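## Task

Move the yellow sponge onto the coffee table in the neighbouring room. The robot must not topple or finish leaning, and the sponge has to rest on the table by itself, not be held there by the robot.

## Robot and tools

ROBOT. A Hello Robot Stretch 3 with a single arm. The two-wheeled base (0.33 m long, 0.34 m wide) drives forward/backward and turns in place but cannot slide sideways; it pivots about the point between the drive wheels, 0.05 m behind its front edge. A lift moves the arm up and down a mast, and the arm telescopes out to the robot's RIGHT, so reaching further forward means driving the base. The wrist has yaw, pitch and roll, then a two-finger gripper. Cameras: head_camera and nav_camera both ride on the head (aimed by head_pan_rad and head_tilt_rad); wrist_camera is on the gripper. Loose objects may occasionally get nudged by the world.

FRAMES. Base frame: origin on the floor between the drive wheels, x forward, y left, z up. hand_pose is reported in this frame, at the point where closed fingertips meet. Odometry frame is the base frame as it was at scene start; heading is positive to the left, within -3.142..3.142.

execute_actions. Argument actions: a list run in order (empty list = just report state and images). Each action is an object with optional robot, steps (integer 1 to 450, at 30 steps per second; default 1) and until (only together with steps). An action with only steps simply waits. robot is one of: a single command; a list of up to 8 commands run one after another (a queue), where an item may also be {"pause_s": s} with s at most 15; or {"stop": true}, which brakes everything and clears the queue. A command may contain:
- base: exactly one key. translate_m = a relative distance in metres, forward positive, magnitude at most 1. rotate_rad = a relative turn in radians, left/counter-clockwise positive, magnitude at most 3.2. Both are offsets from wherever the base is when that command begins (in a queue, when its turn arrives).
- joints: named absolute targets, one number each. lift_m 0 to 1.1 (arm height); arm_m 0 to 0.52 (extension); wrist_yaw_rad -1.345 to 4.42 (0 along the arm, positive toward the front, 3.0 folded over the base); wrist_pitch_rad -1.57 to 0.451 (0 level, negative tips fingers down); wrist_roll_rad -2.911 to 2.911; gripper_m -0.089 to 0.179 (larger = wider; real fingertip gap is 0.007 m less when nearly shut, 0.025 m less when fully open, zero below 0.007); head_pan_rad -3.953 to 1.73 (0 ahead, positive left, -1.57 looks along the arm); head_tilt_rad -1.53 to 0.419 (negative down). Unnamed joints keep their previous targets.
- contact_limits: {"arm_m": effort percent 1..100}, the motor effort at which that arm motion halts; applies until arm_m's next command.
Motions started together run simultaneously and keep going across later actions and your thinking time. A new command overrides at once and discards any remaining older queue. Any out-of-range number or invalid field rejects the entire call.

until: {"robot": {...}} ends the action when all listed conditions hold; {"robot": {"status": "ended"}} means nothing is moving and no queue is running. Numeric fields take [op, value] with op among =, !=, <, <=, >, >=; statuses take a word or ["!=", "moving"]. Avoid "=" on readings, since done means within tolerance. {"any": {"status": "ended"}} fires when any one motion or queue finishes.

zoom_image: camera (head_camera, nav_camera or wrist_camera) and region [x0, y0, x1, y1] in pixels of that camera's latest image, top-left origin, at most 504 by 504.

finished_scene: scene = the number of the scene being ended. Irreversible; only call once every motion has come to rest and the object sits on the table unheld.

RESULTS. base_status shows progress, e.g. moving (translate_m +0.12 of +0.30). joint_goals, joint_status, measured_speeds, motor_effort (percent, bracket = recent peak), refusals count, queue (idle/running/done/dropped/stopped), queue_left. Status words: done, moving, off_target (blocked short of goal, still pushing), contact_stop (lift/arm hit something and went slack), time_out, stopped, torque_fault (a wrist servo shut off for 10 s and goes limp). Lines starting refused:, dropped:, replaced:, on_its_own and contact_limits explain anomalies. lidar_m: 12 distances in 30-degree sectors, first straight ahead then counter-clockwise (4th left, 7th behind, 10th right), at 0.17 m height, so table legs show but tops do not. wrist_depth_mm and head_depth_mm are 7x7 grids of depths. base_tilt reports lean in degrees (forward/right positive).

SPEED. The base is fast (0.30 m/s, 1.9 rad/s) only while stowed: lift_m under 0.30, arm_m under 0.03, wrist_yaw_rad over 2.54; otherwise 0.10 m/s and 0.63 rad/s. Stow before long drives.

GRIPPING. Close to a gripper_m below the object's width; to let go, open at least 0.02 past where contact began. Neither the reading nor done proves a grasp, so check the images.

CAUTIONS. Fold or unfold the wrist only with lift_m 0.32 to 0.95, wrist_pitch_rad -0.4 and roll near 0; after folding, lift may drop to 0.25. With yaw under -0.4 keep pitch at -0.5 or lower. An unfolded wrist reaches beyond the 0.28 m turning circle. Pushing into something rigid with the gripper higher than about 0.45 m, pushing again after a contact_stop, or driving while the gripper is caught can tip the robot; snagging furniture, especially reversing, too. If leaning, reverse the last motion in small steps, free the gripper, and lower lift_m to about 0.2. Set objects down gently; avoid drops, slams and hard shoves.

Each tool is called after "Emit:" as name([rows], argument=value, ...), one row to a line, values as JSON.

## Session

Emit:
execute_actions(actions=[])

Scene clock: 0.00 s.
robot.base_odometry: x=+0.000 y=+0.000 heading=+0.000 (m, m, rad; robot's odometry frame)
robot.turned_by_wheels: +0.000 (rad since the last result)
robot.turned_by_imu: +0.000 (rad since the last result)
robot.base_tilt: forward=-2.2 right=-1.4 (deg)
robot.lidar_m: 0.94 1.26 2.85 2.36 1.68 1.60 1.21 0.94 0.90 0.92 0.95 0.91
robot.head_depth_mm: 831 838 837 839 841 841 841 / 883 881 884 883 885 885 890 / 935 935 938 938 939 942 945 / 993 992 992 996 1000 1004 1000 / 1058 1061 1061 1064 1066 1066 1070 / 1137 1138 1139 1143 1140 1139 1144 / 1225 1223 1225 1222 1231 1229 1234
robot.base_status: not_commanded
robot.joint_positions: lift_m=+0.482 arm_m=+0.002 wrist_yaw_rad=+3.095 wrist_pitch_rad=-0.425 wrist_roll_rad=-0.015 gripper_m=+0.037 head_pan_rad=+0.003 head_tilt_rad=-0.014
robot.joint_goals: lift_m=+0.482 arm_m=+0.002 wrist_yaw_rad=+3.095 wrist_pitch_rad=-0.425 wrist_roll_rad=-0.015 gripper_m=+0.037 head_pan_rad=+0.003 head_tilt_rad=-0.014
robot.joint_status: lift_m=not_commanded arm_m=not_commanded wrist_yaw_rad=not_commanded wrist_pitch_rad=not_commanded wrist_roll_rad=not_commanded gripper_m=not_commanded head_pan_rad=not_commanded head_tilt_rad=not_commanded
robot.measured_speeds: translate_m=+0.000 rotate_rad=+0.000 lift_m=+0.000 arm_m=+0.000 wrist_yaw_rad=+0.000 wrist_pitch_rad=+0.000 wrist_roll_rad=+0.000 head_pan_rad=+0.000 head_tilt_rad=+0.000
robot: refusals=0 queue=idle queue_left=0
robot.motor_effort: left_wheel=+0 right_wheel=+0 lift_m=+21 arm_m=+0 wrist_yaw_rad=+0 wrist_pitch_rad=+7 wrist_roll_rad=+0 gripper_m=-1 head_pan_rad=+0 head_tilt_rad=+1 (%)
robot.hand_pose: x=-0.0108 y=+0.0764 z=+0.4932 quat_wxyz=(+0.165, +0.689, +0.134, +0.693) (m; robot's base frame)
robot.wrist_depth_mm: - - - - - - - / - - - - - - - / - - - - - - - / - 996 - - - - - / 832 851 - 878 876 894 920 / 711 742 - 715 734 754 762 / 643 645 632 635 661 664 665
pictures: head_camera (sideways: a quarter turn clockwise sets it upright), nav_camera (sideways: a quarter turn counterclockwise sets it upright), wrist_camera
Images, in order (width x height): head_camera 896x504, nav_camera 672x504, wrist_camera 644x364.

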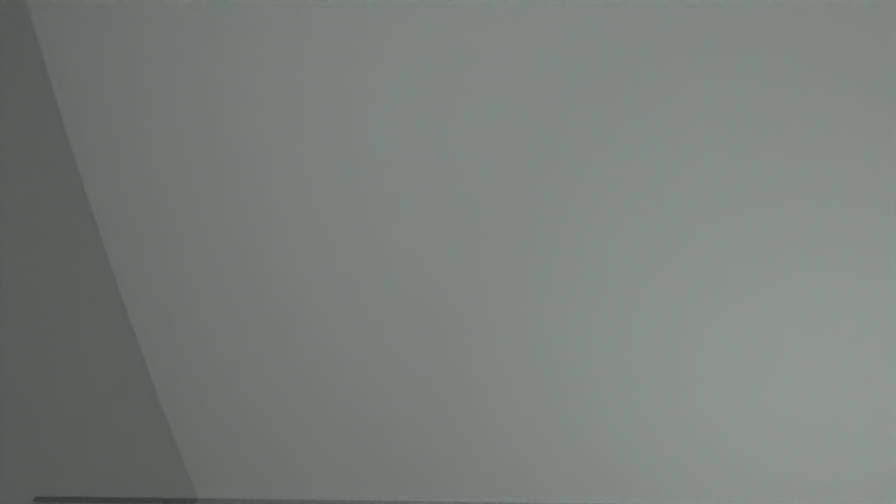

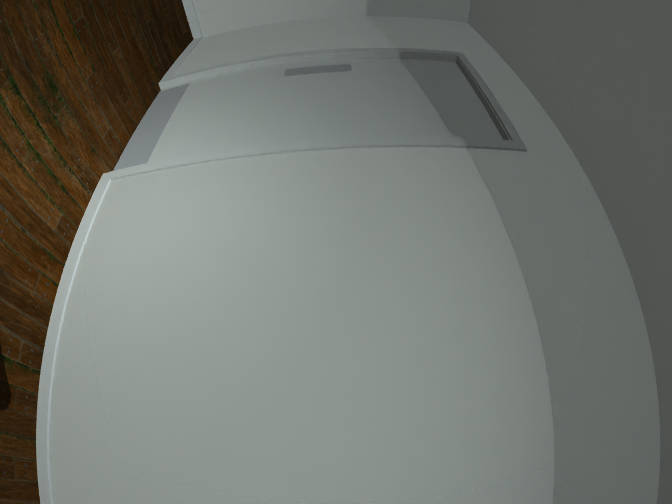

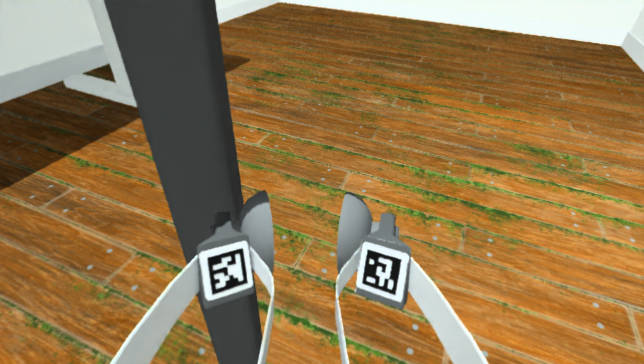

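Emit:
execute_actions([
  {"robot":{"joints":{"head_pan_rad":1.7,"head_tilt_rad":-0.5}},"steps":200,"until":{"robot":{"status":"ended"}}},
])

Emit:
execute_actions([
  {"robot":{"joints":{"head_pan_rad":-3.3}},"steps":300,"until":{"robot":{"status":"ended"}}},
])

Scene clock: 6.23 s.
robot.base_odometry: x=+0.000 y=+0.000 heading=+0.000 (m, m, rad; robot's odometry frame)
robot.turned_by_wheels: +0.000 (rad since the last result)
robot.turned_by_imu: +0.000 (rad since the last result)
robot.base_tilt: forward=-2.3 right=-1.4 (deg)
robot.lidar_m: 0.94 1.25 2.86 2.35 1.68 1.60 1.21 0.94 0.89 0.92 0.96 0.91
robot.head_depth_mm: 2465 2708 2869 2759 1999 1564 1278 / 2615 2797 3074 2745 1980 1560 1293 / 2615 2912 3225 2703 2003 1558 1288 / 2289 2493 2773 2691 1973 1560 1288 / 2038 2180 2368 2353 1962 1560 1284 / 1819 1960 2090 1274 1834 1580 1297 / 1640 1775 1886 1273 - - -
robot.base_status: not_commanded
robot.joint_positions: lift_m=+0.482 arm_m=+0.002 wrist_yaw_rad=+3.095 wrist_pitch_rad=-0.425 wrist_roll_rad=-0.015 gripper_m=+0.037 head_pan_rad=+1.693 head_tilt_rad=-0.494
robot.joint_goals: lift_m=+0.482 arm_m=+0.002 wrist_yaw_rad=+3.095 wrist_pitch_rad=-0.425 wrist_roll_rad=-0.015 gripper_m=+0.037 head_pan_rad=+1.700 head_tilt_rad=-0.500
robot.joint_status: lift_m=not_commanded arm_m=not_commanded wrist_yaw_rad=not_commanded wrist_pitch_rad=not_commanded wrist_roll_rad=not_commanded gripper_m=not_commanded head_pan_rad=done head_tilt_rad=done
robot.measured_speeds: translate_m=+0.000 rotate_rad=+0.000 lift_m=+0.000 arm_m=+0.000 wrist_yaw_rad=+0.000 wrist_pitch_rad=+0.000 wrist_roll_rad=+0.000 head_pan_rad=+0.000 head_tilt_rad=+0.000
robot: refusals=0 queue=done queue_left=0
robot.motor_effort: left_wheel=+0(0) right_wheel=+0(0) lift_m=+21(21) arm_m=+0(0) wrist_yaw_rad=+0(0) wrist_pitch_rad=+7(7) wrist_roll_rad=+0(0) gripper_m=-1(1) head_pan_rad=+3(35) head_tilt_rad=-3(33) (%)
robot.hand_pose: x=-0.0108 y=+0.0764 z=+0.4932 quat_wxyz=(+0.165, +0.689, +0.134, +0.693) (m; robot's base frame)
robot.wrist_depth_mm: - - - - - - - / - - - - - - - / - - - - - - - / - 995 - - - - - / 817 836 - 856 871 869 889 / 717 715 - 742 740 763 758 / 622 634 636 638 654 663 672
pictures: head_camera (sideways: a quarter turn clockwise sets it upright), nav_camera (sideways: a quarter turn counterclockwise sets it upright), wrist_camera
Images, in order (width x height): head_camera 896x504, nav_camera 672x504, wrist_camera 644x364.

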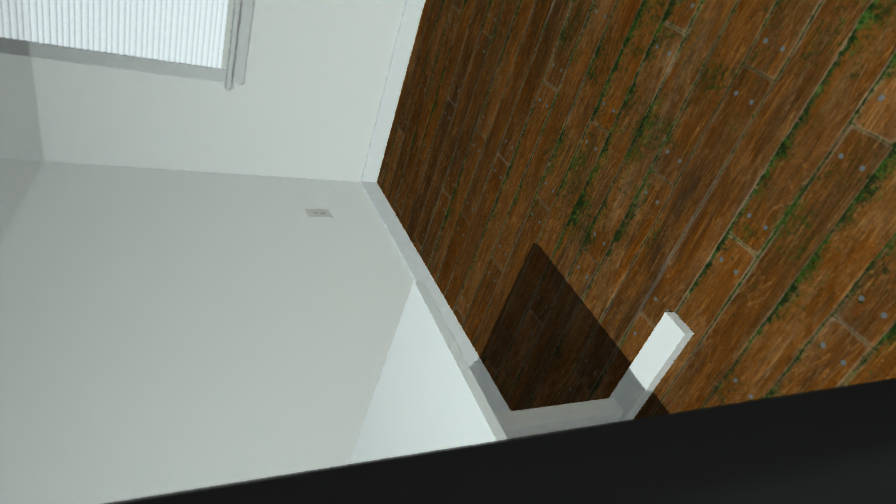

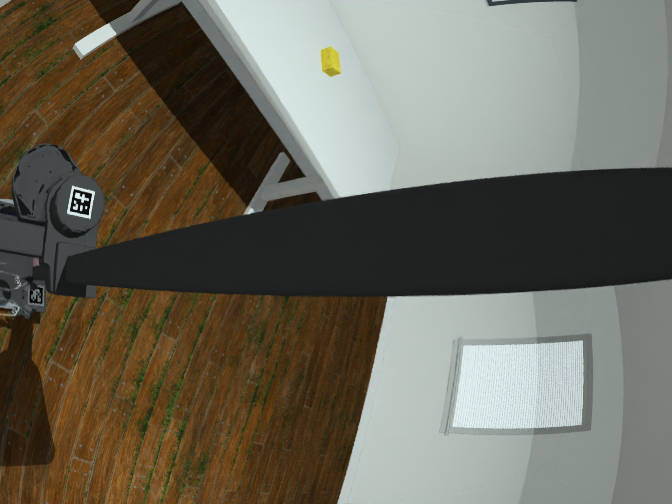

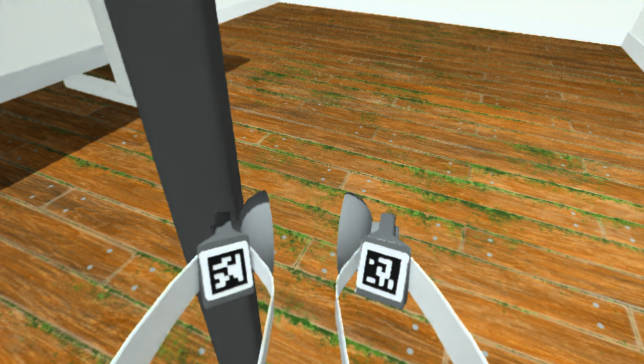

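Scene clock: 9.07 s.
robot.base_odometry: x=+0.000 y=+0.000 heading=+0.000 (m, m, rad; robot's odometry frame)
robot.turned_by_wheels: +0.000 (rad since the last result)
robot.turned_by_imu: +0.000 (rad since the last result)
robot.base_tilt: forward=-2.2 right=-1.4 (deg)
robot.lidar_m: 0.94 1.25 2.86 2.36 1.68 1.60 1.21 0.94 0.89 0.92 0.96 0.91
robot.head_depth_mm: 1293 1399 1497 1224 1002 1564 1283 / 1339 1445 1555 1215 1775 1565 1291 / 1392 1511 1613 1215 1832 1554 1284 / 1429 1564 1707 1205 1756 1525 1280 / 1492 1631 1801 1207 1973 1557 1286 / 1440 1519 1622 1703 1793 1556 1288 / 1211 1281 1350 1427 1510 1501 1281
robot.base_status: not_commanded
robot.joint_positions: lift_m=+0.482 arm_m=+0.002 wrist_yaw_rad=+3.095 wrist_pitch_rad=-0.425 wrist_roll_rad=-0.015 gripper_m=+0.037 head_pan_rad=-3.293 head_tilt_rad=-0.494
robot.joint_goals: lift_m=+0.482 arm_m=+0.002 wrist_yaw_rad=+3.095 wrist_pitch_rad=-0.425 wrist_roll_rad=-0.015 gripper_m=+0.037 head_pan_rad=-3.300 head_tilt_rad=-0.500
robot.joint_status: lift_m=not_commanded arm_m=not_commanded wrist_yaw_rad=not_commanded wrist_pitch_rad=not_commanded wrist_roll_rad=not_commanded gripper_m=not_commanded head_pan_rad=done head_tilt_rad=done
robot.measured_speeds: translate_m=+0.000 rotate_rad=+0.000 lift_m=+0.000 arm_m=+0.000 wrist_yaw_rad=+0.000 wrist_pitch_rad=+0.000 wrist_roll_rad=+0.000 head_pan_rad=+0.000 head_tilt_rad=+0.000
robot: refusals=0 queue=done queue_left=0
robot.motor_effort: left_wheel=+1(0) right_wheel=+0(0) lift_m=+20(21) arm_m=+0(0) wrist_yaw_rad=+0(1) wrist_pitch_rad=+7(7) wrist_roll_rad=+0(0) gripper_m=+0(0) head_pan_rad=-3(32) head_tilt_rad=-3(4) (%)
robot.hand_pose: x=-0.0108 y=+0.0764 z=+0.4932 quat_wxyz=(+0.165, +0.689, +0.134, +0.693) (m; robot's base frame)
robot.wrist_depth_mm: - - - - - - - / - - - - - - - / - - - - - - - / 991 952 - - - - - / 829 840 - 837 877 886 895 / 714 719 - 751 750 768 752 / 634 639 619 651 662 663 667
pictures: head_camera (sideways: a quarter turn clockwise sets it upright), nav_camera (sideways: a quarter turn counterclockwise sets it upright), wrist_camera
Images, in order (width x height): head_camera 896x504, nav_camera 672x504, wrist_camera 644x364.

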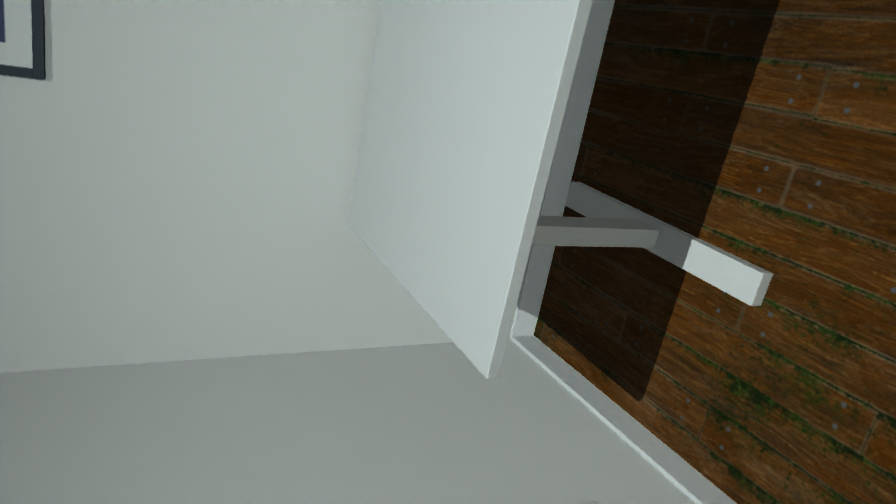

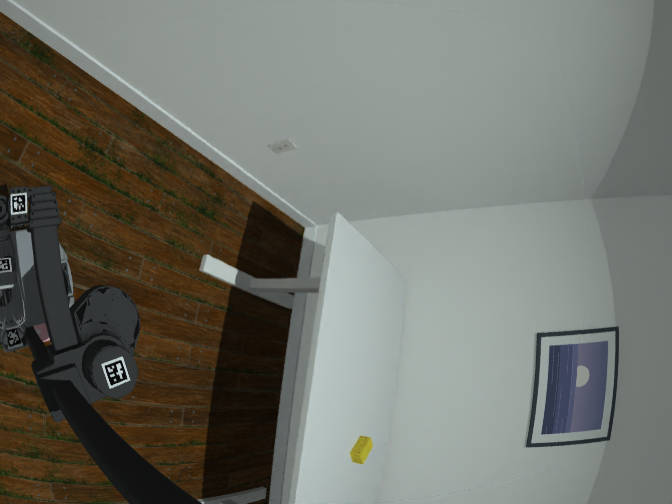

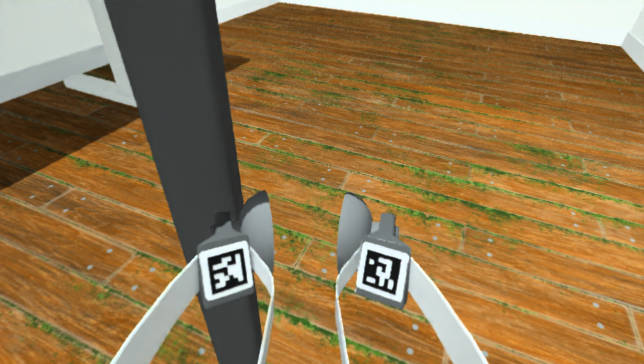

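Emit:
execute_actions([
  {"robot":{"base":{"rotate_rad":2.3},"joints":{"head_pan_rad":0,"head_tilt_rad":-0.6,"lift_m":0.9}},"steps":300,"until":{"robot":{"status":"ended"}}},
])

Scene clock: 19.33 s.
robot.base_odometry: x=+0.000 y=+0.000 heading=+2.300 (m, m, rad; robot's odometry frame)
robot.turned_by_wheels: +2.300 (rad since the last result)
robot.turned_by_imu: +2.316 (rad since the last result)
robot.base_tilt: forward=-2.2 right=-1.5 (deg)
robot.lidar_m: 1.44 1.21 1.10 0.90 0.90 0.99 0.92 0.91 1.01 1.65 2.86 1.40
robot.head_depth_mm: 1586 1758 1466 2053 1778 1445 1217 / 1524 1703 1460 1173 1730 1450 1214 / 1470 1632 1449 1171 1761 1435 1214 / 1418 1574 1449 1115 1764 1446 1213 / 1365 1509 1451 1062 1763 1437 1210 / 1324 1457 1445 1056 1774 1445 1220 / 1285 1406 1445 1014 1768 1435 1210
robot.base_status: done (rotate_rad +2.2999 of +2.3000)
robot.joint_positions: lift_m=+0.900 arm_m=+0.002 wrist_yaw_rad=+3.095 wrist_pitch_rad=-0.427 wrist_roll_rad=-0.015 gripper_m=+0.037 head_pan_rad=-0.007 head_tilt_rad=-0.593
robot.joint_goals: lift_m=+0.900 arm_m=+0.002 wrist_yaw_rad=+3.095 wrist_pitch_rad=-0.427 wrist_roll_rad=-0.015 gripper_m=+0.037 head_pan_rad=+0.000 head_tilt_rad=-0.600
robot.joint_status: lift_m=done arm_m=not_commanded wrist_yaw_rad=not_commanded wrist_pitch_rad=not_commanded wrist_roll_rad=not_commanded gripper_m=not_commanded head_pan_rad=done head_tilt_rad=done
robot.measured_speeds: translate_m=+0.000 rotate_rad=+0.000 lift_m=+0.000 arm_m=+0.000 wrist_yaw_rad=+0.000 wrist_pitch_rad=+0.000 wrist_roll_rad=+0.000 head_pan_rad=+0.000 head_tilt_rad=+0.000
robot: refusals=0 queue=done queue_left=0
robot.motor_effort: left_wheel=-2(7) right_wheel=+4(8) lift_m=+26(26) arm_m=-1(1) wrist_yaw_rad=+0(1) wrist_pitch_rad=+8(8) wrist_roll_rad=+0(0) gripper_m=+0(1) head_pan_rad=+3(31) head_tilt_rad=-4(13) (%)
robot.hand_pose: x=-0.0108 y=+0.0762 z=+0.9104 quat_wxyz=(+0.165, +0.689, +0.135, +0.693) (m; robot's base frame)
robot.wrist_depth_mm: 768 - 942 - - - - / 792 845 991 - - - 916 / 835 940 - - - - - / 908 979 - - - - - / 989 - - - - - - / - - - - - - - / - - - - - - -
pictures: head_camera (sideways: a quarter turn clockwise sets it upright), nav_camera (sideways: a quarter turn counterclockwise sets it upright), wrist_camera
Images, in order (width x height): head_camera 896x504, nav_camera 672x504, wrist_camera 644x364.

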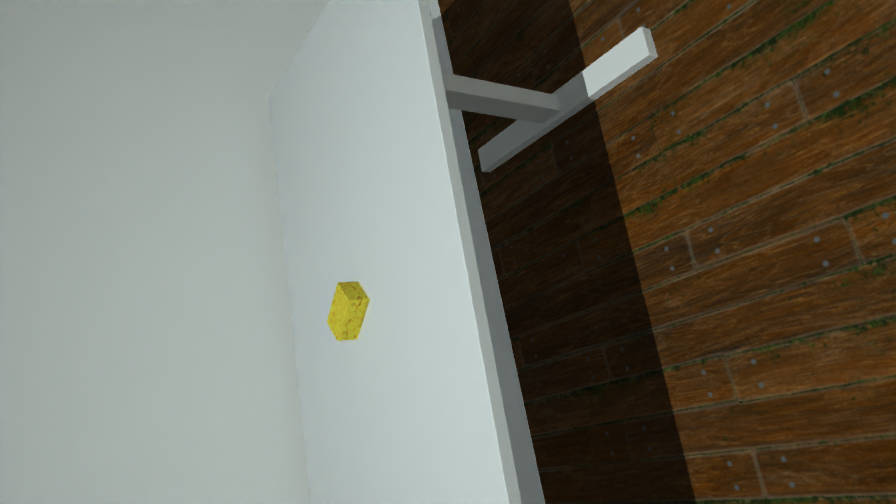

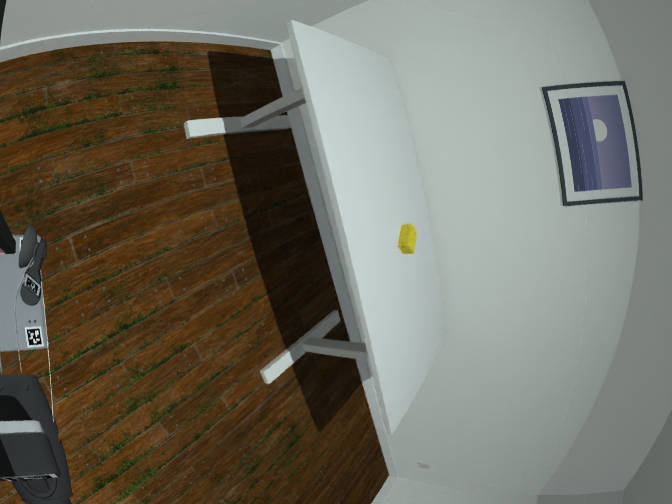

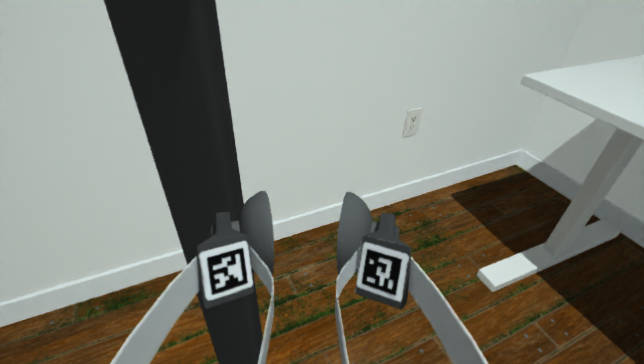

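Emit:
execute_actions([
  {"robot":[{"base":{"rotate_rad":-0.3}},{"base":{"translate_m":0.6},"joints":{"wrist_yaw_rad":0.6,"gripper_m":0.17,"lift_m":0.94,"head_pan_rad":-1.5,"head_tilt_rad":-0.7}},{"base":{"rotate_rad":2.19}},{"joints":{"arm_m":0.2}}],"steps":450,"until":{"robot":{"status":"ended"}}},
])

Scene clock: 43.87 s.
robot.base_odometry: x=-0.250 y=+0.546 heading=-2.093 (m, m, rad; robot's odometry frame)
robot.turned_by_wheels: +1.890 (rad since the last result)
robot.turned_by_imu: +1.903 (rad since the last result)
robot.base_tilt: forward=-2.2 right=-1.5 (deg)
robot.lidar_m: 1.25 1.29 1.46 1.39 1.43 1.95 2.49 1.67 0.80 1.13 1.16 1.00
robot.head_depth_mm: 922 1033 - 830 713 597 1160 / 923 1046 - - 716 612 1165 / 935 1050 1141 - 714 611 1164 / 940 1058 1141 827 714 612 1160 / 948 1064 1151 866 714 624 1162 / 952 1074 1168 854 712 626 1162 / 960 1088 1164 886 713 641 1170
robot.base_status: done (rotate_rad +2.1899 of +2.1900)
robot.joint_positions: lift_m=+0.940 arm_m=+0.194 wrist_yaw_rad=+0.600 wrist_pitch_rad=-0.427 wrist_roll_rad=-0.015 gripper_m=+0.170 head_pan_rad=-1.493 head_tilt_rad=-0.692
robot.joint_goals: lift_m=+0.940 arm_m=+0.200 wrist_yaw_rad=+0.600 wrist_pitch_rad=-0.427 wrist_roll_rad=-0.015 gripper_m=+0.170 head_pan_rad=-1.500 head_tilt_rad=-0.700
robot.joint_status: lift_m=done arm_m=moving wrist_yaw_rad=done wrist_pitch_rad=not_commanded wrist_roll_rad=not_commanded gripper_m=done head_pan_rad=done head_tilt_rad=done
robot.measured_speeds: translate_m=+0.000 rotate_rad=+0.000 lift_m=+0.000 arm_m=+0.041 wrist_yaw_rad=+0.000 wrist_pitch_rad=+0.000 wrist_roll_rad=+0.000 head_pan_rad=+0.000 head_tilt_rad=+0.000
robot: refusals=0 queue=running queue_left=0
robot.motor_effort: left_wheel=-3(8) right_wheel=+4(8) lift_m=+25(25) arm_m=+8(2) wrist_yaw_rad=+0(4) wrist_pitch_rad=+8(9) wrist_roll_rad=+0(0) gripper_m=+0(90) head_pan_rad=-2(34) head_tilt_rad=-5(17) (%)
robot.hand_pose: x=+0.1046 y=-0.5235 z=+0.9504 quat_wxyz=(+0.709, +0.347, -0.610, +0.063) (m; robot's base frame)
robot.wrist_depth_mm: - - 884 779 676 613 540 / - 921 935 829 733 644 571 / 684 697 702 717 742 694 613 / 555 581 578 570 588 603 604 / 491 471 481 477 442 521 505 / - 411 412 418 389 422 434 / 355 362 364 364 370 369 374
pictures: head_camera (sideways: a quarter turn clockwise sets it upright), nav_camera (sideways: a quarter turn counterclockwise sets it upright), wrist_camera
Images, in order (width x height): head_camera 896x504, nav_camera 672x504, wrist_camera 644x364.

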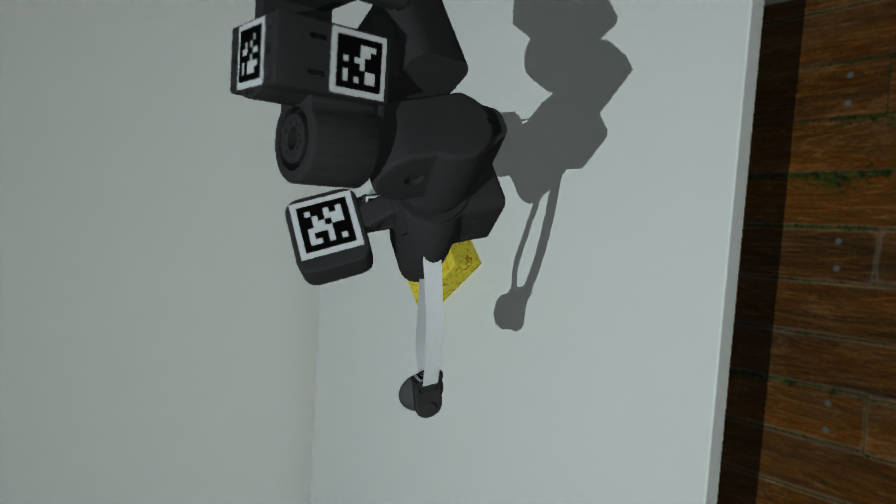

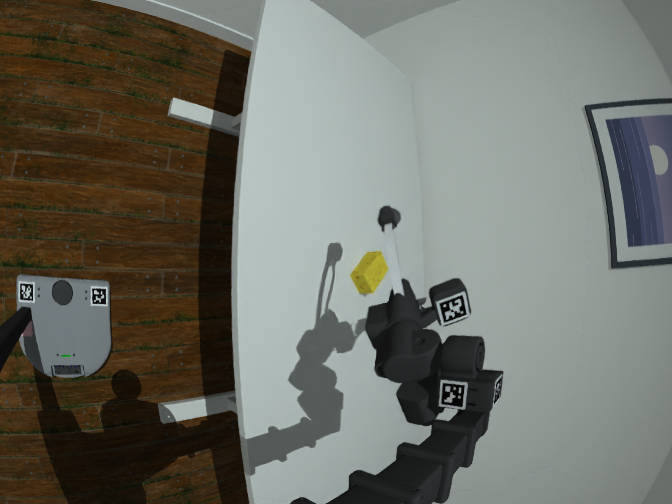

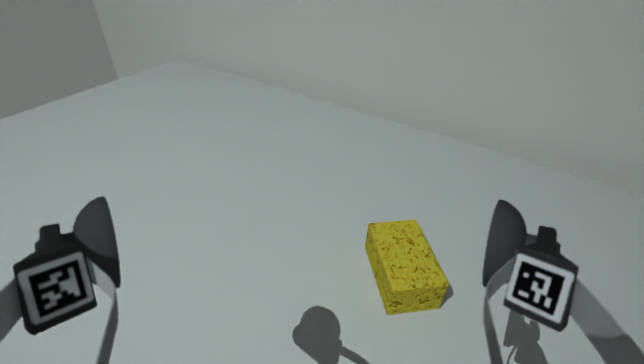

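Emit:
execute_actions([
  {"robot":{"joints":{"arm_m":0.4,"lift_m":0.83}},"steps":450,"until":{"robot":{"status":"ended"}}},
])

Scene clock: 50.23 s.
robot.base_odometry: x=-0.250 y=+0.546 heading=-2.093 (m, m, rad; robot's odometry frame)
robot.turned_by_wheels: +0.000 (rad since the last result)
robot.turned_by_imu: -0.001 (rad since the last result)
robot.base_tilt: forward=-2.2 right=-1.3 (deg)
robot.lidar_m: 1.26 1.29 1.45 1.38 1.42 1.95 2.49 1.66 0.80 1.12 1.16 0.99
robot.head_depth_mm: 923 1038 1138 - 694 598 1165 / 928 1045 - 855 713 611 1166 / 935 1049 1155 841 712 613 1162 / 940 1059 1148 827 710 611 1166 / 948 1069 1152 855 712 624 1168 / 953 1073 1153 883 712 626 1165 / 959 1077 1162 884 712 641 1163
robot.base_status: done (rotate_rad +2.1899 of +2.1900)
robot.joint_positions: lift_m=+0.830 arm_m=+0.400 wrist_yaw_rad=+0.600 wrist_pitch_rad=-0.427 wrist_roll_rad=-0.015 gripper_m=+0.170 head_pan_rad=-1.493 head_tilt_rad=-0.692
robot.joint_goals: lift_m=+0.830 arm_m=+0.400 wrist_yaw_rad=+0.600 wrist_pitch_rad=-0.427 wrist_roll_rad=-0.015 gripper_m=+0.170 head_pan_rad=-1.500 head_tilt_rad=-0.700
robot.joint_status: lift_m=done arm_m=done wrist_yaw_rad=done wrist_pitch_rad=not_commanded wrist_roll_rad=not_commanded gripper_m=done head_pan_rad=done head_tilt_rad=done
robot.measured_speeds: translate_m=+0.000 rotate_rad=+0.000 lift_m=+0.000 arm_m=+0.000 wrist_yaw_rad=+0.000 wrist_pitch_rad=+0.000 wrist_roll_rad=+0.000 head_pan_rad=+0.000 head_tilt_rad=+0.000
robot: refusals=0 queue=done queue_left=0
robot.motor_effort: left_wheel=-2(2) right_wheel=+4(4) lift_m=+15(27) arm_m=+5(7) wrist_yaw_rad=+0(0) wrist_pitch_rad=+8(8) wrist_roll_rad=+0(0) gripper_m=+0(0) head_pan_rad=-2(2) head_tilt_rad=-5(5) (%)
robot.hand_pose: x=+0.1045 y=-0.7290 z=+0.8410 quat_wxyz=(+0.709, +0.347, -0.610, +0.063) (m; robot's base frame)
robot.wrist_depth_mm: 931 758 657 546 478 423 381 / 611 617 629 583 522 458 407 / 475 477 483 496 498 494 431 / 380 386 388 395 398 408 431 / 332 325 328 329 336 349 345 / - 279 283 280 288 289 295 / 239 248 243 204 255 255 257
pictures: head_camera (sideways: a quarter turn clockwise sets it upright), nav_camera (sideways: a quarter turn counterclockwise sets it upright), wrist_camera
Images, in order (width x height): head_camera 896x504, nav_camera 672x504, wrist_camera 644x364.

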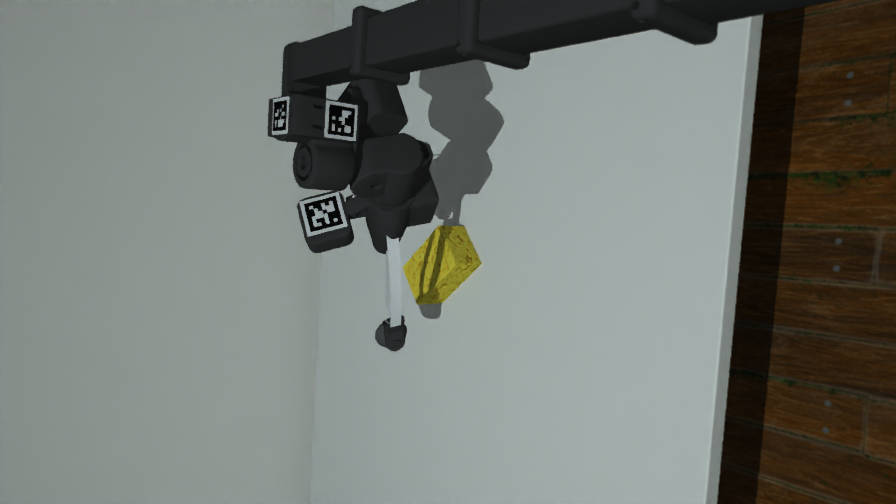

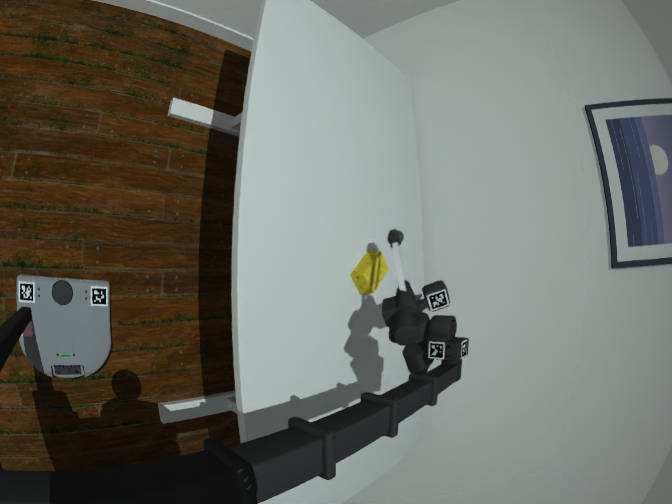

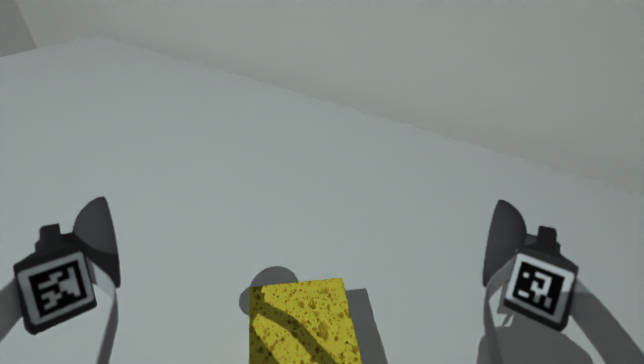

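Emit:
execute_actions([
  {"robot":{"base":{"translate_m":-0.025},"joints":{"arm_m":0.365,"lift_m":0.76}},"steps":450,"until":{"robot":{"status":"ended"}}},
])

Scene clock: 57.77 s.
robot.base_odometry: x=-0.237 y=+0.567 heading=-2.093 (m, m, rad; robot's odometry frame)
robot.turned_by_wheels: +0.000 (rad since the last result)
robot.turned_by_imu: -0.001 (rad since the last result)
robot.base_tilt: forward=-2.3 right=-1.4 (deg)
robot.lidar_m: 1.28 1.32 1.45 1.38 1.42 1.94 2.47 1.67 0.79 1.13 1.16 1.01
robot.head_depth_mm: 923 1041 1121 919 - - 1146 / 928 1045 1140 - 712 612 1165 / 931 1055 1140 - 713 610 1164 / 945 1058 1139 828 711 626 1161 / 947 1072 1152 872 713 624 1164 / 955 1078 1157 888 711 625 1164 / 959 1088 1164 883 712 641 1159
robot.base_status: done (translate_m -0.0250 of -0.0250)
robot.joint_positions: lift_m=+0.760 arm_m=+0.365 wrist_yaw_rad=+0.600 wrist_pitch_rad=-0.427 wrist_roll_rad=-0.015 gripper_m=+0.170 head_pan_rad=-1.493 head_tilt_rad=-0.692
robot.joint_goals: lift_m=+0.760 arm_m=+0.365 wrist_yaw_rad=+0.600 wrist_pitch_rad=-0.427 wrist_roll_rad=-0.015 gripper_m=+0.170 head_pan_rad=-1.500 head_tilt_rad=-0.700
robot.joint_status: lift_m=done arm_m=done wrist_yaw_rad=done wrist_pitch_rad=not_commanded wrist_roll_rad=not_commanded gripper_m=done head_pan_rad=done head_tilt_rad=done
robot.measured_speeds: translate_m=+0.000 rotate_rad=+0.000 lift_m=+0.000 arm_m=+0.000 wrist_yaw_rad=+0.000 wrist_pitch_rad=+0.000 wrist_roll_rad=+0.000 head_pan_rad=+0.000 head_tilt_rad=+0.000
robot: refusals=0 queue=done queue_left=0
robot.motor_effort: left_wheel=-2(7) right_wheel=+3(7) lift_m=+15(16) arm_m=-6(4) wrist_yaw_rad=+0(0) wrist_pitch_rad=+8(8) wrist_roll_rad=+0(0) gripper_m=-1(0) head_pan_rad=-3(3) head_tilt_rad=-5(5) (%)
robot.hand_pose: x=+0.1045 y=-0.6947 z=+0.7710 quat_wxyz=(+0.709, +0.347, -0.610, +0.063) (m; robot's base frame)
robot.wrist_depth_mm: 614 638 649 585 515 459 412 / 426 434 454 461 475 469 440 / 337 338 338 349 354 360 369 / 270 273 267 209 285 290 293 / 234 231 225 174 239 248 244 / - 197 189 153 204 205 210 / 171 174 172 168 178 182 181
pictures: head_camera (sideways: a quarter turn clockwise sets it upright), nav_camera (sideways: a quarter turn counterclockwise sets it upright), wrist_camera
Images, in order (width x height): head_camera 896x504, nav_camera 672x504, wrist_camera 644x364.

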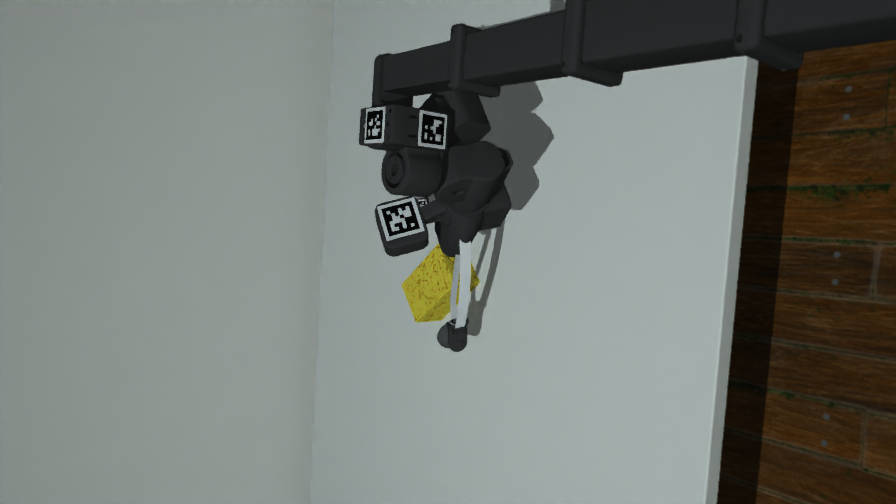

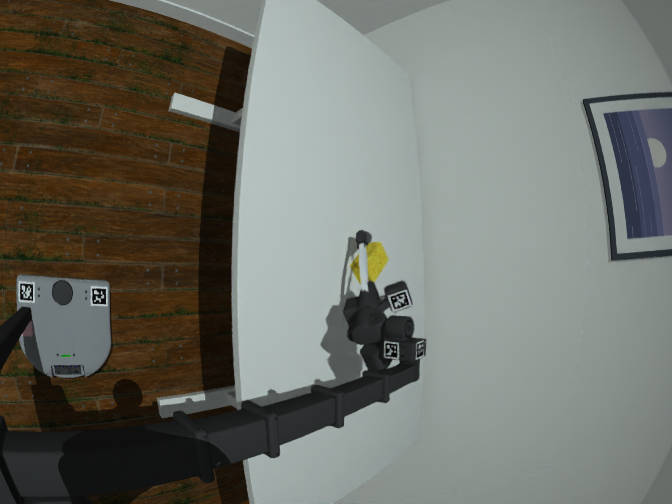

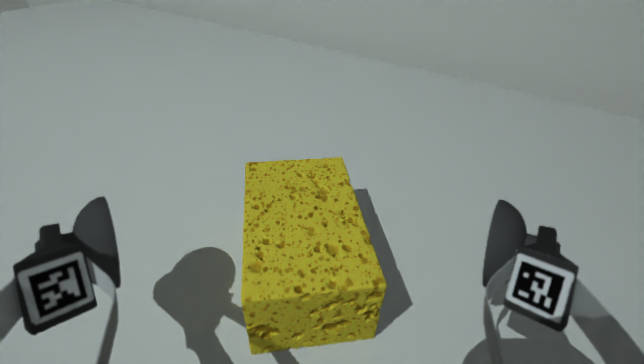

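Emit:
execute_actions([
  {"robot":[{"joints":{"arm_m":0.375,"lift_m":0.738}},{"joints":{"gripper_m":0.02}},{"joints":{"lift_m":0.8,"head_pan_rad":1.7,"head_tilt_rad":-0.3}}],"steps":450,"until":{"robot":{"status":"ended"}}},
])

Scene clock: 67.40 s.
robot.base_odometry: x=-0.237 y=+0.567 heading=-2.093 (m, m, rad; robot's odometry frame)
robot.turned_by_wheels: +0.000 (rad since the last result)
robot.turned_by_imu: -0.001 (rad since the last result)
robot.base_tilt: forward=-2.2 right=-1.4 (deg)
robot.lidar_m: 1.28 1.32 1.45 1.38 1.42 1.95 2.47 1.67 0.79 1.13 1.16 1.01
robot.head_depth_mm: 1156 1217 1289 1364 1463 1568 1487 / 1160 1235 1307 1386 1487 1593 1468 / 1173 1237 1321 1405 1501 1626 1489 / 1185 1260 1343 1414 1518 1631 1476 / 1203 1267 1345 1445 1546 1656 1471 / 1209 1285 1369 1456 1558 1685 1472 / 1221 1301 1376 1463 1560 - -
robot.base_status: done (translate_m -0.0250 of -0.0250)
robot.joint_positions: lift_m=+0.800 arm_m=+0.375 wrist_yaw_rad=+0.600 wrist_pitch_rad=-0.428 wrist_roll_rad=-0.015 gripper_m=+0.021 head_pan_rad=+1.693 head_tilt_rad=-0.310
robot.joint_goals: lift_m=+0.800 arm_m=+0.375 wrist_yaw_rad=+0.600 wrist_pitch_rad=-0.428 wrist_roll_rad=-0.015 gripper_m=+0.020 head_pan_rad=+1.700 head_tilt_rad=-0.300
robot.joint_status: lift_m=done arm_m=done wrist_yaw_rad=done wrist_pitch_rad=not_commanded wrist_roll_rad=not_commanded gripper_m=done head_pan_rad=done head_tilt_rad=done
robot.measured_speeds: translate_m=+0.000 rotate_rad=+0.000 lift_m=+0.000 arm_m=+0.000 wrist_yaw_rad=+0.000 wrist_pitch_rad=+0.000 wrist_roll_rad=+0.000 head_pan_rad=+0.000 head_tilt_rad=+0.000
robot: refusals=0 queue=done queue_left=0
robot.motor_effort: left_wheel=-2(3) right_wheel=+3(3) lift_m=+25(27) arm_m=+6(5) wrist_yaw_rad=+0(0) wrist_pitch_rad=+9(9) wrist_roll_rad=+0(0) gripper_m=-19(100) head_pan_rad=+3(30) head_tilt_rad=+5(34) (%)
robot.hand_pose: x=+0.1045 y=-0.7039 z=+0.8102 quat_wxyz=(+0.709, +0.347, -0.610, +0.063) (m; robot's base frame)
robot.wrist_depth_mm: 810 762 664 581 503 442 400 / 528 539 556 566 533 469 429 / 407 410 421 431 436 445 444 / 332 336 181 169 355 355 360 / 279 282 141 143 293 293 300 / 240 248 128 131 236 255 257 / 213 216 208 209 220 224 224
pictures: head_camera (sideways: a quarter turn clockwise sets it upright), nav_camera (sideways: a quarter turn counterclockwise sets it upright), wrist_camera
Images, in order (width x height): head_camera 896x504, nav_camera 672x504, wrist_camera 644x364.

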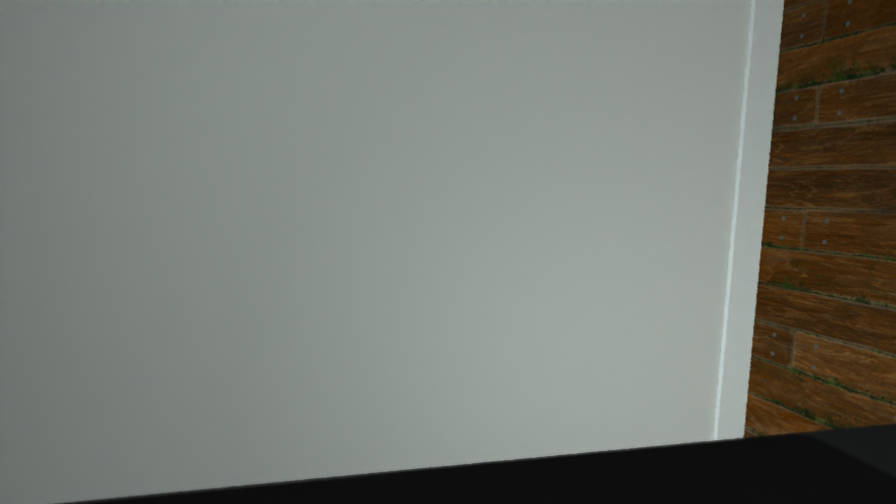

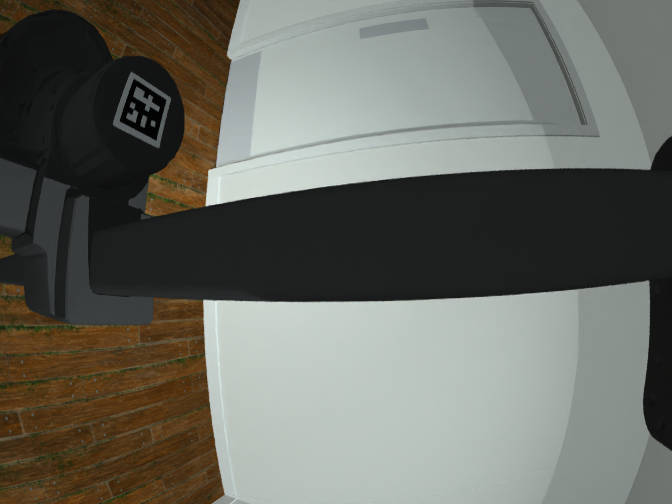

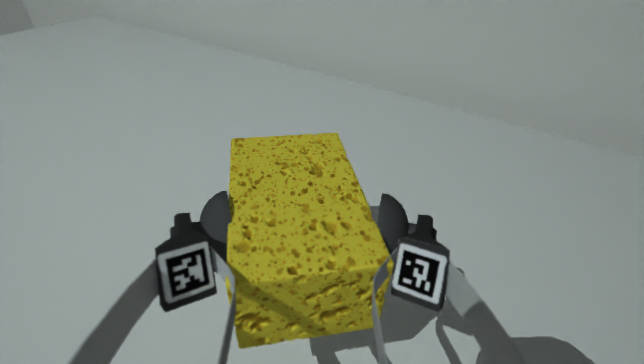

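Emit:
execute_actions([
  {"robot":[{"joints":{"arm_m":0,"wrist_yaw_rad":2.8,"wrist_pitch_rad":-0.4,"head_pan_rad":0,"head_tilt_rad":-0.7}},{"joints":{"lift_m":0.28},"base":{"rotate_rad":2.74}},{"base":{"translate_m":1.0}},{"base":{"translate_m":0.3}},{"base":{"rotate_rad":-1.14}}],"steps":450,"until":{"robot":{"status":"ended"}}},
  {"steps":450,"until":{"robot":{"status":"ended"}}},
])

Scene clock: 91.60 s.
robot.base_odometry: x=+0.800 y=+1.350 heading=-0.493 (m, m, rad; robot's odometry frame)
robot.turned_by_wheels: +1.600 (rad since the last result)
robot.turned_by_imu: +1.616 (rad since the last result)
robot.base_tilt: forward=-2.3 right=-1.4 (deg)
robot.lidar_m: 0.87 0.90 1.17 1.30 1.34 1.75 1.68 1.38 2.28 2.45 1.19 0.90
robot.head_depth_mm: 708 794 910 1060 1246 1358 1166 / 708 796 913 1063 1281 1357 1165 / 711 799 916 1065 1287 1349 1161 / 712 803 918 1071 1290 1352 1158 / 713 801 914 1080 1299 1350 1159 / 714 804 925 1087 1297 1351 1162 / 715 807 929 1083 1264 1357 1165
robot.base_status: done (rotate_rad -1.1399 of -1.1400)
robot.joint_positions: lift_m=+0.280 arm_m=+0.002 wrist_yaw_rad=+2.799 wrist_pitch_rad=-0.421 wrist_roll_rad=-0.015 gripper_m=+0.021 head_pan_rad=+0.007 head_tilt_rad=-0.693
robot.joint_goals: lift_m=+0.280 arm_m=+0.000 wrist_yaw_rad=+2.800 wrist_pitch_rad=-0.400 wrist_roll_rad=-0.015 gripper_m=+0.020 head_pan_rad=+0.000 head_tilt_rad=-0.700
robot.joint_status: lift_m=done arm_m=done wrist_yaw_rad=done wrist_pitch_rad=done wrist_roll_rad=not_commanded gripper_m=done head_pan_rad=done head_tilt_rad=done
robot.measured_speeds: translate_m=+0.000 rotate_rad=+0.000 lift_m=+0.000 arm_m=+0.000 wrist_yaw_rad=+0.000 wrist_pitch_rad=+0.000 wrist_roll_rad=+0.000 head_pan_rad=+0.000 head_tilt_rad=+0.000
robot: refusals=0 queue=done queue_left=0
robot.motor_effort: left_wheel=+3(11) right_wheel=-3(12) lift_m=+16(26) arm_m=-6(5) wrist_yaw_rad=+1(4) wrist_pitch_rad=+10(10) wrist_roll_rad=+0(0) gripper_m=-19(19) head_pan_rad=-3(33) head_tilt_rad=-4(33) (%)
robot.hand_pose: x=+0.0540 y=+0.0638 z=+0.2923 quat_wxyz=(+0.264, +0.701, +0.030, +0.661) (m; robot's base frame)
robot.wrist_depth_mm: - - - - - 943 731 / - - - - - 976 808 / 863 824 873 843 880 890 814 / - 677 182 169 716 702 731 / - 573 141 142 587 586 605 / - - 127 131 473 502 508 / - - 142 155 436 440 450
pictures: head_camera (sideways: a quarter turn clockwise sets it upright), nav_camera (sideways: a quarter turn counterclockwise sets it upright), wrist_camera
Images, in order (width x height): head_camera 896x504, nav_camera 672x504, wrist_camera 644x364.

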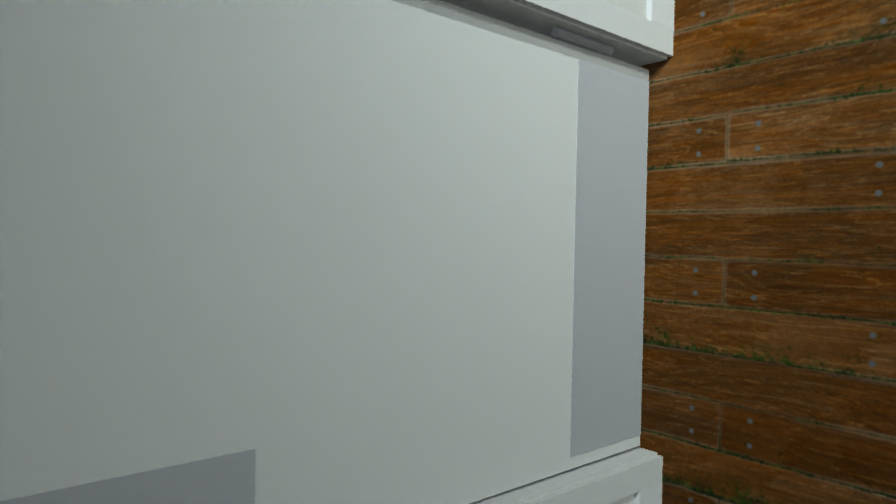

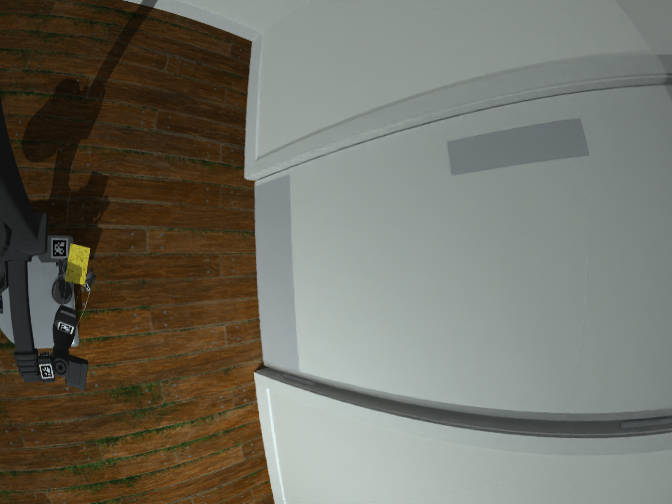

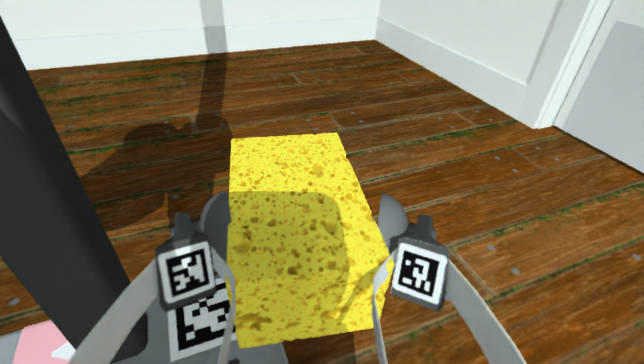

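Emit:
execute_actions([
  {"robot":[{"joints":{"head_pan_rad":-3.14},"base":{"rotate_rad":-3.05}},{"base":{"translate_m":-0.56}},{"joints":{"lift_m":0.32}},{"base":{"translate_m":-0.4}}],"steps":450,"until":{"robot":{"status":"ended"}}},
])

Scene clock: 108.87 s.
robot.base_odometry: x=+1.684 y=+0.975 heading=+2.740 (m, m, rad; robot's odometry frame)
robot.turned_by_wheels: -3.050 (rad since the last result)
robot.turned_by_imu: -3.071 (rad since the last result)
robot.base_tilt: forward=-2.3 right=-1.4 (deg)
robot.lidar_m: 2.29 2.30 0.52 0.29 0.25 0.25 0.29 0.51 1.23 0.37 1.30 1.90
robot.head_depth_mm: - - - 291 320 367 431 / - - 290 317 364 427 516 / - 289 315 360 423 508 632 / 288 313 358 419 503 630 842 / 308 354 412 495 623 838 1115 / 350 411 492 1826 1569 1353 1159 / 1804 2117 2405 2014 1624 1350 1162
robot.base_status: done (translate_m -0.4000 of -0.4000)
robot.joint_positions: lift_m=+0.320 arm_m=+0.002 wrist_yaw_rad=+2.800 wrist_pitch_rad=-0.420 wrist_roll_rad=-0.015 gripper_m=+0.021 head_pan_rad=-3.134 head_tilt_rad=-0.694
robot.joint_goals: lift_m=+0.320 arm_m=+0.000 wrist_yaw_rad=+2.800 wrist_pitch_rad=-0.400 wrist_roll_rad=-0.015 gripper_m=+0.020 head_pan_rad=-3.140 head_tilt_rad=-0.700
robot.joint_status: lift_m=done arm_m=done wrist_yaw_rad=done wrist_pitch_rad=done wrist_roll_rad=not_commanded gripper_m=done head_pan_rad=done head_tilt_rad=done
robot.measured_speeds: translate_m=+0.000 rotate_rad=+0.000 lift_m=+0.000 arm_m=+0.000 wrist_yaw_rad=+0.000 wrist_pitch_rad=+0.000 wrist_roll_rad=+0.000 head_pan_rad=+0.000 head_tilt_rad=+0.000
robot: refusals=0 queue=done queue_left=0
robot.motor_effort: left_wheel=+0(37) right_wheel=-3(47) lift_m=+25(27) arm_m=-6(7) wrist_yaw_rad=+0(2) wrist_pitch_rad=+10(10) wrist_roll_rad=+0(0) gripper_m=-19(19) head_pan_rad=-3(32) head_tilt_rad=-3(4) (%)
robot.hand_pose: x=+0.0539 y=+0.0639 z=+0.3318 quat_wxyz=(+0.263, +0.701, +0.030, +0.662) (m; robot's base frame)
robot.wrist_depth_mm: 266 332 452 - - - - / 277 344 480 - - - - / 302 363 481 941 957 967 - / - 378 181 170 756 783 803 / - 399 140 142 642 651 656 / - - 127 131 514 562 557 / 320 - 142 445 481 486 487
pictures: head_camera (sideways: a quarter turn clockwise sets it upright), nav_camera (sideways: a quarter turn counterclockwise sets it upright), wrist_camera
Images, in order (width x height): head_camera 896x504, nav_camera 672x504, wrist_camera 644x364.

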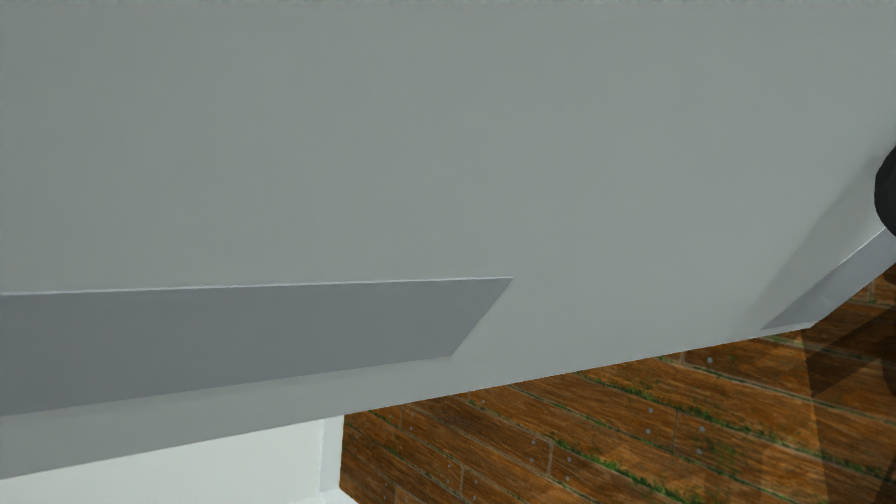

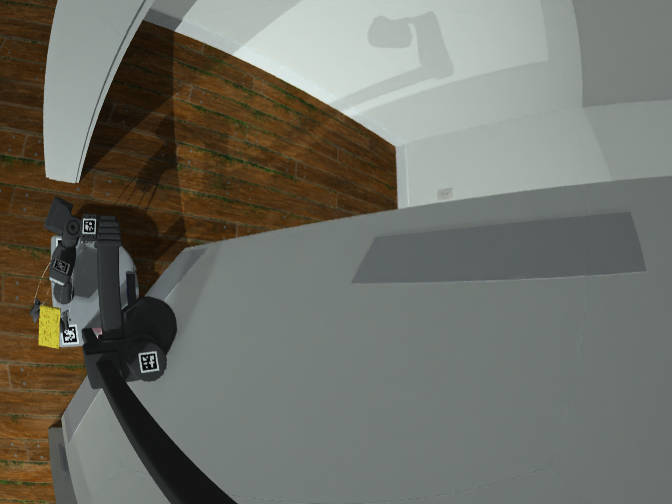

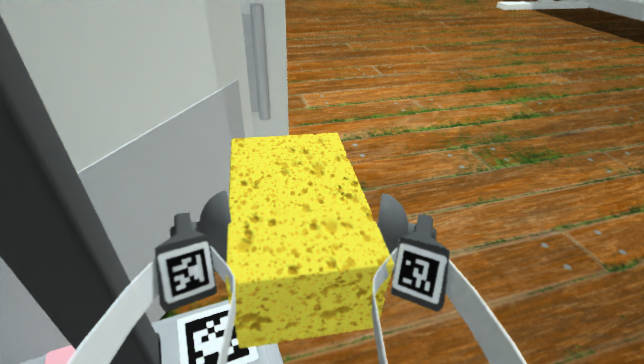

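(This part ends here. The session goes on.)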